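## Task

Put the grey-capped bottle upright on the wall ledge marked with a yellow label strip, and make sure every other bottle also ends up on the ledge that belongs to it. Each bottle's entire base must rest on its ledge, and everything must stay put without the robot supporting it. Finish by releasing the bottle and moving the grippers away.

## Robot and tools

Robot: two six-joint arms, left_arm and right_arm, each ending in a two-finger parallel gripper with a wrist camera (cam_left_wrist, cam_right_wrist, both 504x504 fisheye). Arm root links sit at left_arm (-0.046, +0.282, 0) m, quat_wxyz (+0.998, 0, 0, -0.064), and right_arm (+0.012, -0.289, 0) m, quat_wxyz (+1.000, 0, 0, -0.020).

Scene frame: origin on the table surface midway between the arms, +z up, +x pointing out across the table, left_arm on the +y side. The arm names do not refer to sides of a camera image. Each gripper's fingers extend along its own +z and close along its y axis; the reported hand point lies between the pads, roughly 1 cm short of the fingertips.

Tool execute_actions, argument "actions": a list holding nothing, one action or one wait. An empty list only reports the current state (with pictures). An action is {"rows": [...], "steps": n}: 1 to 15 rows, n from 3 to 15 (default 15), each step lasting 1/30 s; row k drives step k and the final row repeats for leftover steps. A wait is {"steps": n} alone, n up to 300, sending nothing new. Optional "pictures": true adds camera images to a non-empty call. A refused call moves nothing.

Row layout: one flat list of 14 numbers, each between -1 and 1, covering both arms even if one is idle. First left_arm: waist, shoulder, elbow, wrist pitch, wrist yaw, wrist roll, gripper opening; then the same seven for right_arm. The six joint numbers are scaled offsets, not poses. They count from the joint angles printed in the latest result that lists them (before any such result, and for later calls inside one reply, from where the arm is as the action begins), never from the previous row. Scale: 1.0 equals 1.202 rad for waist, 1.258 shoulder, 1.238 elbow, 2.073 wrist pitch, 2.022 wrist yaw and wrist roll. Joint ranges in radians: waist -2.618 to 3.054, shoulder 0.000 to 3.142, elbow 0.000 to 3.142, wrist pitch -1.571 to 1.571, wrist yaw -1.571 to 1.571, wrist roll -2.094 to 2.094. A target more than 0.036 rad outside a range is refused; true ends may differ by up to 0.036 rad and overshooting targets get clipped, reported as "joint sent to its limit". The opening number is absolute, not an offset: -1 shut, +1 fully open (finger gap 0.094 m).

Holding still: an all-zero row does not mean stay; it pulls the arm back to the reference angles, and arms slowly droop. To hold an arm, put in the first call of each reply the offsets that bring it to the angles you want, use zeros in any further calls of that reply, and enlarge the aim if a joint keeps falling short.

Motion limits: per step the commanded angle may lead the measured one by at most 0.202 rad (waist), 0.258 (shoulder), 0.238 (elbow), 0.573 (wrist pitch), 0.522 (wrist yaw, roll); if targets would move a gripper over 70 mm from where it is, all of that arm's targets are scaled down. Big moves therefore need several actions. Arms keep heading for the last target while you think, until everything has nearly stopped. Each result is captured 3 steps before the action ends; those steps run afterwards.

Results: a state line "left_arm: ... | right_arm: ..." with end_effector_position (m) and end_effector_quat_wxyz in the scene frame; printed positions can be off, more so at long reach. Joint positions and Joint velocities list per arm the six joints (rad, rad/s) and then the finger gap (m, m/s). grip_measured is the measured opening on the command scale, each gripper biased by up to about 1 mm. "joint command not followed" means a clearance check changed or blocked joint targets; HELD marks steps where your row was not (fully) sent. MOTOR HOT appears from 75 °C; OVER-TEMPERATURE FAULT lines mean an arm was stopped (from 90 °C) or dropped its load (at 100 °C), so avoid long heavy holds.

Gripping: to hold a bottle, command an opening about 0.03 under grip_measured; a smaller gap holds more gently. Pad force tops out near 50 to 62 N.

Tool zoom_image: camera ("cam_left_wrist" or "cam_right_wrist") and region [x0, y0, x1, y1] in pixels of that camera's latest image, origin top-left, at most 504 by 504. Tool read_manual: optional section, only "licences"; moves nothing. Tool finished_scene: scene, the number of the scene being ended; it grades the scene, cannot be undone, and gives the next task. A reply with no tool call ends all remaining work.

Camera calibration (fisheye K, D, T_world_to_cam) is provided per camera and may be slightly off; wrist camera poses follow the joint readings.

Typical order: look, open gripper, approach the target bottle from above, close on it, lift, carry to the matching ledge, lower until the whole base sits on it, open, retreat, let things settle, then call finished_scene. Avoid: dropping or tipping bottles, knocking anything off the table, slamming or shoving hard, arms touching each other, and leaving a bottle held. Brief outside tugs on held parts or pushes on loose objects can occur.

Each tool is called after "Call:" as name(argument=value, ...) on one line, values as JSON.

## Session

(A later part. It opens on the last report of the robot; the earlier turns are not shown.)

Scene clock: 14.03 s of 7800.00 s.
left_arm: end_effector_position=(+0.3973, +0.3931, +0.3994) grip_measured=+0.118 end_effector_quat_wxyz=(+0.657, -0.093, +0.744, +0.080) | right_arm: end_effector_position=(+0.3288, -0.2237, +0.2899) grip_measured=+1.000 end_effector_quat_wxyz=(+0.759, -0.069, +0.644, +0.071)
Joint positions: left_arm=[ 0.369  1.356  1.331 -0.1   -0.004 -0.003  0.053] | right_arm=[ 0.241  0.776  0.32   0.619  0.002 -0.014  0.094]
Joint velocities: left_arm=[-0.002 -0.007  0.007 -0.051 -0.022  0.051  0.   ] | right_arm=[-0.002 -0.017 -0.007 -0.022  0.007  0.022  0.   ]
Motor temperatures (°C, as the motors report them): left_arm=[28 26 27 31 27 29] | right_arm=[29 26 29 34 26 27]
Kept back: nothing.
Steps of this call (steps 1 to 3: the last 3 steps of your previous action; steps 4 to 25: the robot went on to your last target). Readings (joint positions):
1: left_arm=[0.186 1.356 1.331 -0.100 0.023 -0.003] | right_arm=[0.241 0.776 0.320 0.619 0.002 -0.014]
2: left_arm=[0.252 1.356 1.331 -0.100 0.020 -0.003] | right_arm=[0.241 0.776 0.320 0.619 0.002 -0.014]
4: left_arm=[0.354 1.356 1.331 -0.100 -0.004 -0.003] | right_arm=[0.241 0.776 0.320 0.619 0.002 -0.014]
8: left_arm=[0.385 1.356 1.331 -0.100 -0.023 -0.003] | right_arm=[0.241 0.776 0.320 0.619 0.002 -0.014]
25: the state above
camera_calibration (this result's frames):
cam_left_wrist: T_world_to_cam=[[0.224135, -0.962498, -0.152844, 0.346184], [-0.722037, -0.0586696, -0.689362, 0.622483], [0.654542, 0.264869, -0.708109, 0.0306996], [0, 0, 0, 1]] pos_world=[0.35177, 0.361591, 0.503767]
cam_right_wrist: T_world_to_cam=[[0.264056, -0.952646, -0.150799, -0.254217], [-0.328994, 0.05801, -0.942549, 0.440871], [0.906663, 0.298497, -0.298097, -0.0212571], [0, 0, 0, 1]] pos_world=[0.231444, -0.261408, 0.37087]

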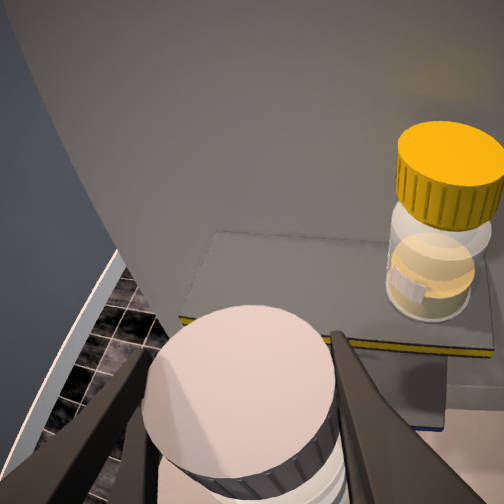

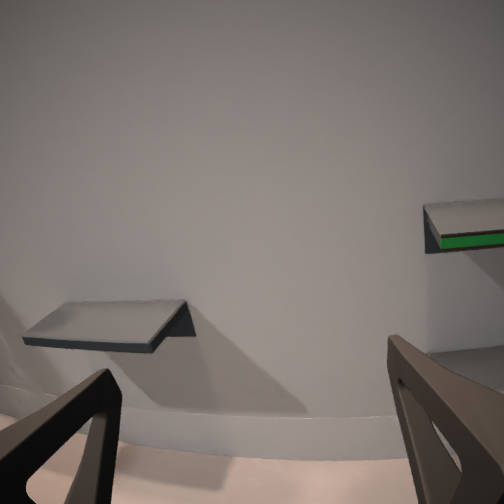

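Call:
execute_actions(actions=[{"rows":[[-0.02,0,0.03,0.07,0,0,-1,0,0,0,0,0,0,1],[-0.02,0,0.03,0.07,0,0,-1,0,0,0,0,0,0,1],[-0.02,0,0.03,0.07,0,0,-1,0,0,0,0,0,0,1],[-0.02,0,0.03,0.07,0,0,-1,0,0,0,0,0,0,1],[-0.02,0.12,0.15,0.08,0,0,-1,0,0,0,0,0,0,1],[-0.02,0.24,0.27,0.085,0,0,-1,0,0,0,0,0,0,1],[-0.02,0.334,0.355,0.09,0,0,-1,0,0,0,0,0,0,1]],"steps":15}])

Call:
execute_actions(actions=[{"steps":15}], pictures=true)

Scene clock: 14.57 s of 7800.00 s.
left_arm: end_effector_position=(+0.5074, +0.4097, +0.4403) grip_measured=+0.118 end_effector_quat_wxyz=(+0.716, -0.080, +0.688, +0.081) | right_arm: end_effector_position=(+0.3288, -0.2237, +0.2899) grip_measured=+1.000 end_effector_quat_wxyz=(+0.759, -0.069, +0.644, +0.071)
Joint positions: left_arm=[ 0.35   1.772  1.745  0.067 -0.005 -0.003  0.053] | right_arm=[ 0.241  0.776  0.32   0.619  0.002 -0.014  0.094]
Joint velocities: left_arm=[-0.017  0.54  -0.002 -0.271 -0.051  0.007 -0.   ] | right_arm=[ 0.007 -0.027 -0.002 -0.037  0.007  0.051  0.   ]
Motor temperatures (°C, as the motors report them): left_arm=[28 26 27 31 27 29] | right_arm=[29 26 29 34 26 27]
Steps of this call (steps 1 to 4: the robot went on to your last target; steps 5 to 16: the first 12 steps of this action). Readings (joint positions):
5: left_arm=[0.367 1.356 1.331 -0.092 -0.005 -0.003] | right_arm=[0.241 0.776 0.320 0.619 0.002 -0.014]
6: left_arm=[0.364 1.357 1.331 -0.080 -0.005 -0.003] | right_arm=[0.241 0.776 0.320 0.619 0.002 -0.014]
8: left_arm=[0.355 1.357 1.331 -0.052 -0.005 -0.003] | right_arm=[0.241 0.776 0.320 0.619 0.002 -0.014]
12: left_arm=[0.350 1.583 1.605 -0.007 -0.005 -0.003] | right_arm=[0.241 0.776 0.320 0.619 0.002 -0.014]
16: the state above

Scene clock: 15.07 s of 7800.00 s.
left_arm: end_effector_position=(+0.5189, +0.4123, +0.4115) grip_measured=+0.118 end_effector_quat_wxyz=(+0.692, -0.083, +0.713, +0.079) | right_arm: end_effector_position=(+0.3288, -0.2237, +0.2899) grip_measured=+1.000 end_effector_quat_wxyz=(+0.759, -0.069, +0.644, +0.071)
Joint positions: left_arm=[ 0.35   1.81   1.745  0.036 -0.005 -0.003  0.053] | right_arm=[ 0.241  0.776  0.32   0.619  0.002 -0.014  0.094]
Joint velocities: left_arm=[ 0.012 -0.017  0.007 -0.022 -0.007  0.007  0.   ] | right_arm=[ 0.007 -0.012 -0.012 -0.022  0.066 -0.037  0.   ]
Motor temperatures (°C, as the motors report them): left_arm=[28 26 27 32 27 29] | right_arm=[29 26 29 34 26 27]
Kept back: nothing.
Steps of this call (steps 1 to 3: the last 3 steps of your previous action; steps 4 to 15: the robot went on to your last target). Readings (joint positions):
1: left_arm=[0.350 1.789 1.745 0.057 -0.005 -0.003] | right_arm=[0.241 0.776 0.320 0.619 0.002 -0.014]
2: left_arm=[0.350 1.801 1.745 0.045 -0.005 -0.003] | right_arm=[0.241 0.776 0.320 0.619 0.002 -0.014]
4: left_arm=[0.350 1.812 1.745 0.028 -0.005 -0.003] | right_arm=[0.241 0.776 0.320 0.619 0.002 -0.014]
8: left_arm=[0.350 1.810 1.745 0.032 -0.005 -0.003] | right_arm=[0.241 0.776 0.320 0.619 0.002 -0.014]
15: the state above
camera_calibration (this result's frames):
cam_left_wrist: T_world_to_cam=[[0.221824, -0.962948, -0.153382, 0.340912], [-0.655777, -0.0309134, -0.754322, 0.700703], [0.721631, 0.267911, -0.638336, -0.110146], [0, 0, 0, 1]] pos_world=[0.463367, 0.37945, 0.510535]
cam_right_wrist: T_world_to_cam=[[0.264056, -0.952646, -0.150799, -0.254217], [-0.328994, 0.05801, -0.942549, 0.440871], [0.906663, 0.298497, -0.298097, -0.0212571], [0, 0, 0, 1]] pos_world=[0.231444, -0.261408, 0.37087]

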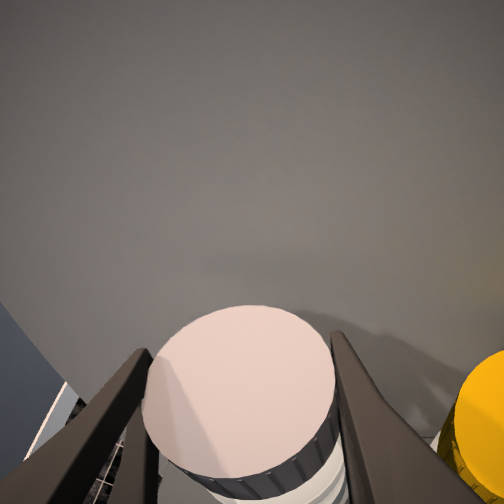

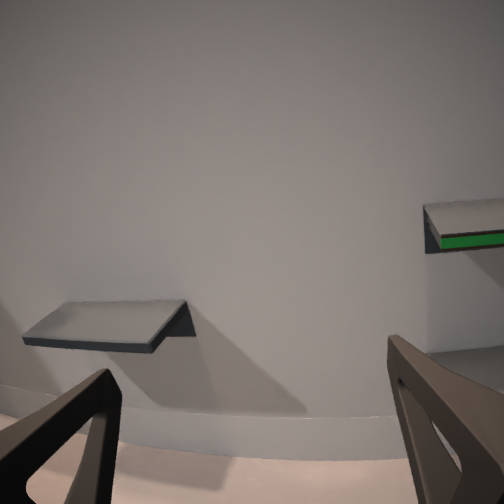

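Probe down slightly, then release and retreat.

Call:
execute_actions(actions=[{"rows":[[0,0,-0.02,0.02,0,0,-1,0,0,0,0,0,0,1]],"steps":12}])

Call:
execute_actions(actions=[{"rows":[[0,0,0,0,0,0,0.7,0,0,0,0,0,0,1],[0,0,0,0,0,0,0.7,0,0,0,0,0,0,1],[0,0,0,0,0,0,0.7,0,0,0,0,0,0,1],[0,0,0,0,0,0,0.7,0,0,0,0,0,0,1],[0,0,0,0,0,0,0.7,0,0,0,0,0,0,1],[0,0,0,0,0,0,0.7,0,0,0,0,0,0,1],[0,0,0,0,0,0,0.7,0,0,0,0,0,0,1],[0,-0.12,-0.1,0,0,0,0.7,0,0,0,0,0,0,1],[0,-0.28,-0.22,0,0,0,0.7,0,0,0,0,0,0,1]],"steps":15}])

Call:
execute_actions(actions=[{"rows":[[0,-0.12,-0.05,0,0,0,1,0,0,0,0,0,0,1]],"steps":15}], pictures=true)

Scene clock: 15.57 s of 7800.00 s.
left_arm: end_effector_position=(+0.5197, +0.4125, +0.3973) grip_measured=+0.118 end_effector_quat_wxyz=(+0.682, -0.084, +0.722, +0.077) | right_arm: end_effector_position=(+0.3288, -0.2237, +0.2899) grip_measured=+1.000 end_effector_quat_wxyz=(+0.759, -0.069, +0.644, +0.071)
Joint positions: left_arm=[ 0.35   1.81   1.715  0.038 -0.005 -0.003  0.053] | right_arm=[ 0.241  0.776  0.32   0.619  0.002 -0.014  0.094]
Joint velocities: left_arm=[-0.002  0.002 -0.012  0.022  0.007  0.051  0.   ] | right_arm=[ 0.007 -0.007 -0.002 -0.007  0.007 -0.022  0.   ]
Motor temperatures (°C, as the motors report them): left_arm=[28 26 27 32 27 29] | right_arm=[29 26 29 34 26 27]
Steps of this call (steps 1 to 6: the robot went on to your last target; steps 7 to 15: the first 9 steps of this action). Readings (joint positions):
7: left_arm=[0.350 1.810 1.741 0.038 -0.005 -0.003] | right_arm=[0.241 0.776 0.320 0.619 0.002 -0.014]
8: left_arm=[0.350 1.810 1.736 0.041 -0.005 -0.003] | right_arm=[0.241 0.776 0.320 0.619 0.002 -0.014]
10: left_arm=[0.350 1.810 1.726 0.042 -0.005 -0.003] | right_arm=[0.241 0.776 0.320 0.619 0.002 -0.014]
14: left_arm=[0.350 1.810 1.715 0.038 -0.005 -0.003] | right_arm=[0.241 0.776 0.320 0.619 0.002 -0.014]
15: the state above

Scene clock: 16.07 s of 7800.00 s.
left_arm: end_effector_position=(+0.4586, +0.3987, +0.3869) grip_measured=+0.698 end_effector_quat_wxyz=(+0.664, -0.086, +0.739, +0.075) | right_arm: end_effector_position=(+0.3288, -0.2237, +0.2899) grip_measured=+1.000 end_effector_quat_wxyz=(+0.759, -0.069, +0.644, +0.071)
Joint positions: left_arm=[ 0.35   1.572  1.455  0.008 -0.005 -0.003  0.08 ] | right_arm=[ 0.241  0.776  0.32   0.619  0.002 -0.014  0.094]
Joint velocities: left_arm=[-0.002 -1.302 -0.632 -0.183 -0.007 -0.007 -0.001] | right_arm=[-0.002  0.007 -0.012  0.066 -0.037  0.037  0.   ]
Motor temperatures (°C, as the motors report them): left_arm=[28 26 27 32 27 29] | right_arm=[29 26 29 34 26 27]
Steps of this call (steps 1 to 3: the last 3 steps of your previous action; steps 4 to 15: the first 12 steps of this action, its rows measured from where the robot was after step 3). Readings (joint positions):
3: left_arm=[0.350 1.810 1.715 0.038 -0.005 -0.003] | right_arm=[0.241 0.776 0.320 0.619 0.002 -0.014]
4: left_arm=[0.350 1.810 1.715 0.036 -0.005 -0.003] | right_arm=[0.241 0.776 0.320 0.619 0.002 -0.014]
5: left_arm=[0.350 1.810 1.715 0.036 -0.005 -0.003] | right_arm=[0.241 0.776 0.320 0.619 0.002 -0.014]
7: left_arm=[0.350 1.810 1.715 0.038 -0.005 -0.003] | right_arm=[0.241 0.776 0.320 0.619 0.002 -0.014]
11: left_arm=[0.350 1.793 1.692 0.049 -0.005 -0.003] | right_arm=[0.241 0.776 0.320 0.619 0.002 -0.014]
15: the state above

Scene clock: 16.57 s of 7800.00 s.
left_arm: end_effector_position=(+0.3854, +0.3820, +0.4793) grip_measured=+1.000 end_effector_quat_wxyz=(+0.741, -0.077, +0.662, +0.084) | right_arm: end_effector_position=(+0.3288, -0.2237, +0.2899) grip_measured=+1.000 end_effector_quat_wxyz=(+0.759, -0.069, +0.644, +0.071)
Joint positions: left_arm=[ 0.35   1.323  1.392  0.044 -0.005 -0.003  0.094] | right_arm=[ 0.241  0.776  0.32   0.619  0.002 -0.014  0.094]
Joint velocities: left_arm=[-0.012 -0.002 -0.061 -0.139  0.007 -0.007  0.   ] | right_arm=[ 0.012 -0.017  0.007 -0.022 -0.022  0.022  0.   ]
Motor temperatures (°C, as the motors report them): left_arm=[28 27 27 32 27 29] | right_arm=[29 26 29 34 26 27]
Steps of this call (steps 1 to 3: the last 3 steps of your previous action; steps 4 to 15: the first 12 steps of this action, its rows measured from where the robot was after step 3). Readings (joint positions):
3: left_arm=[0.350 1.479 1.443 0.024 -0.005 -0.003] | right_arm=[0.241 0.776 0.320 0.619 0.002 -0.014]
4: left_arm=[0.350 1.447 1.436 0.036 -0.005 -0.003] | right_arm=[0.241 0.776 0.320 0.619 0.002 -0.014]
5: left_arm=[0.350 1.412 1.417 0.036 -0.005 -0.003] | right_arm=[0.241 0.776 0.320 0.619 0.002 -0.014]
7: left_arm=[0.350 1.355 1.401 0.035 -0.005 -0.003] | right_arm=[0.241 0.776 0.320 0.619 0.002 -0.014]
11: left_arm=[0.350 1.323 1.401 0.052 -0.005 -0.003] | right_arm=[0.241 0.776 0.320 0.619 0.002 -0.014]
15: the state above
camera_calibration (this result's frames):
cam_left_wrist: T_world_to_cam=[[0.243061, -0.958127, -0.151376, 0.340745], [-0.544778, -0.00571589, -0.838561, 0.65129], [0.802582, 0.286287, -0.523356, -0.0557797], [0, 0, 0, 1]] pos_world=[0.316755, 0.346168, 0.568534]
cam_right_wrist: T_world_to_cam=[[0.264056, -0.952646, -0.150799, -0.254217], [-0.328994, 0.05801, -0.942549, 0.440871], [0.906663, 0.298497, -0.298097, -0.0212571], [0, 0, 0, 1]] pos_world=[0.231444, -0.261408, 0.37087]

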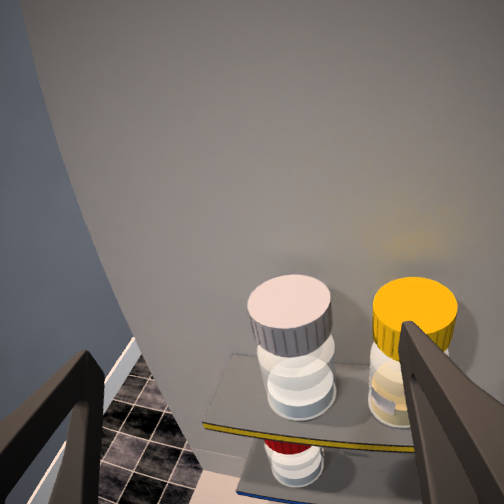

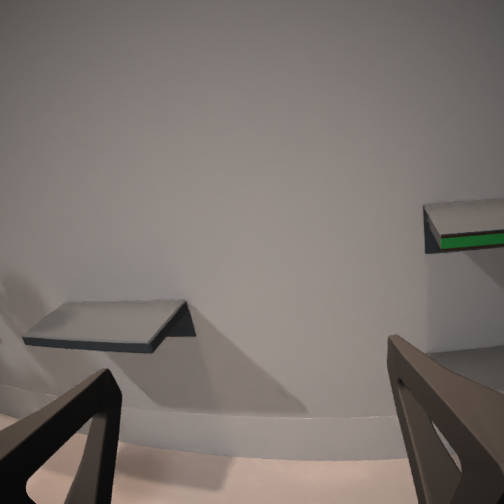

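Call:
finished_scene(scene=2)

The scene is finished: the task was done.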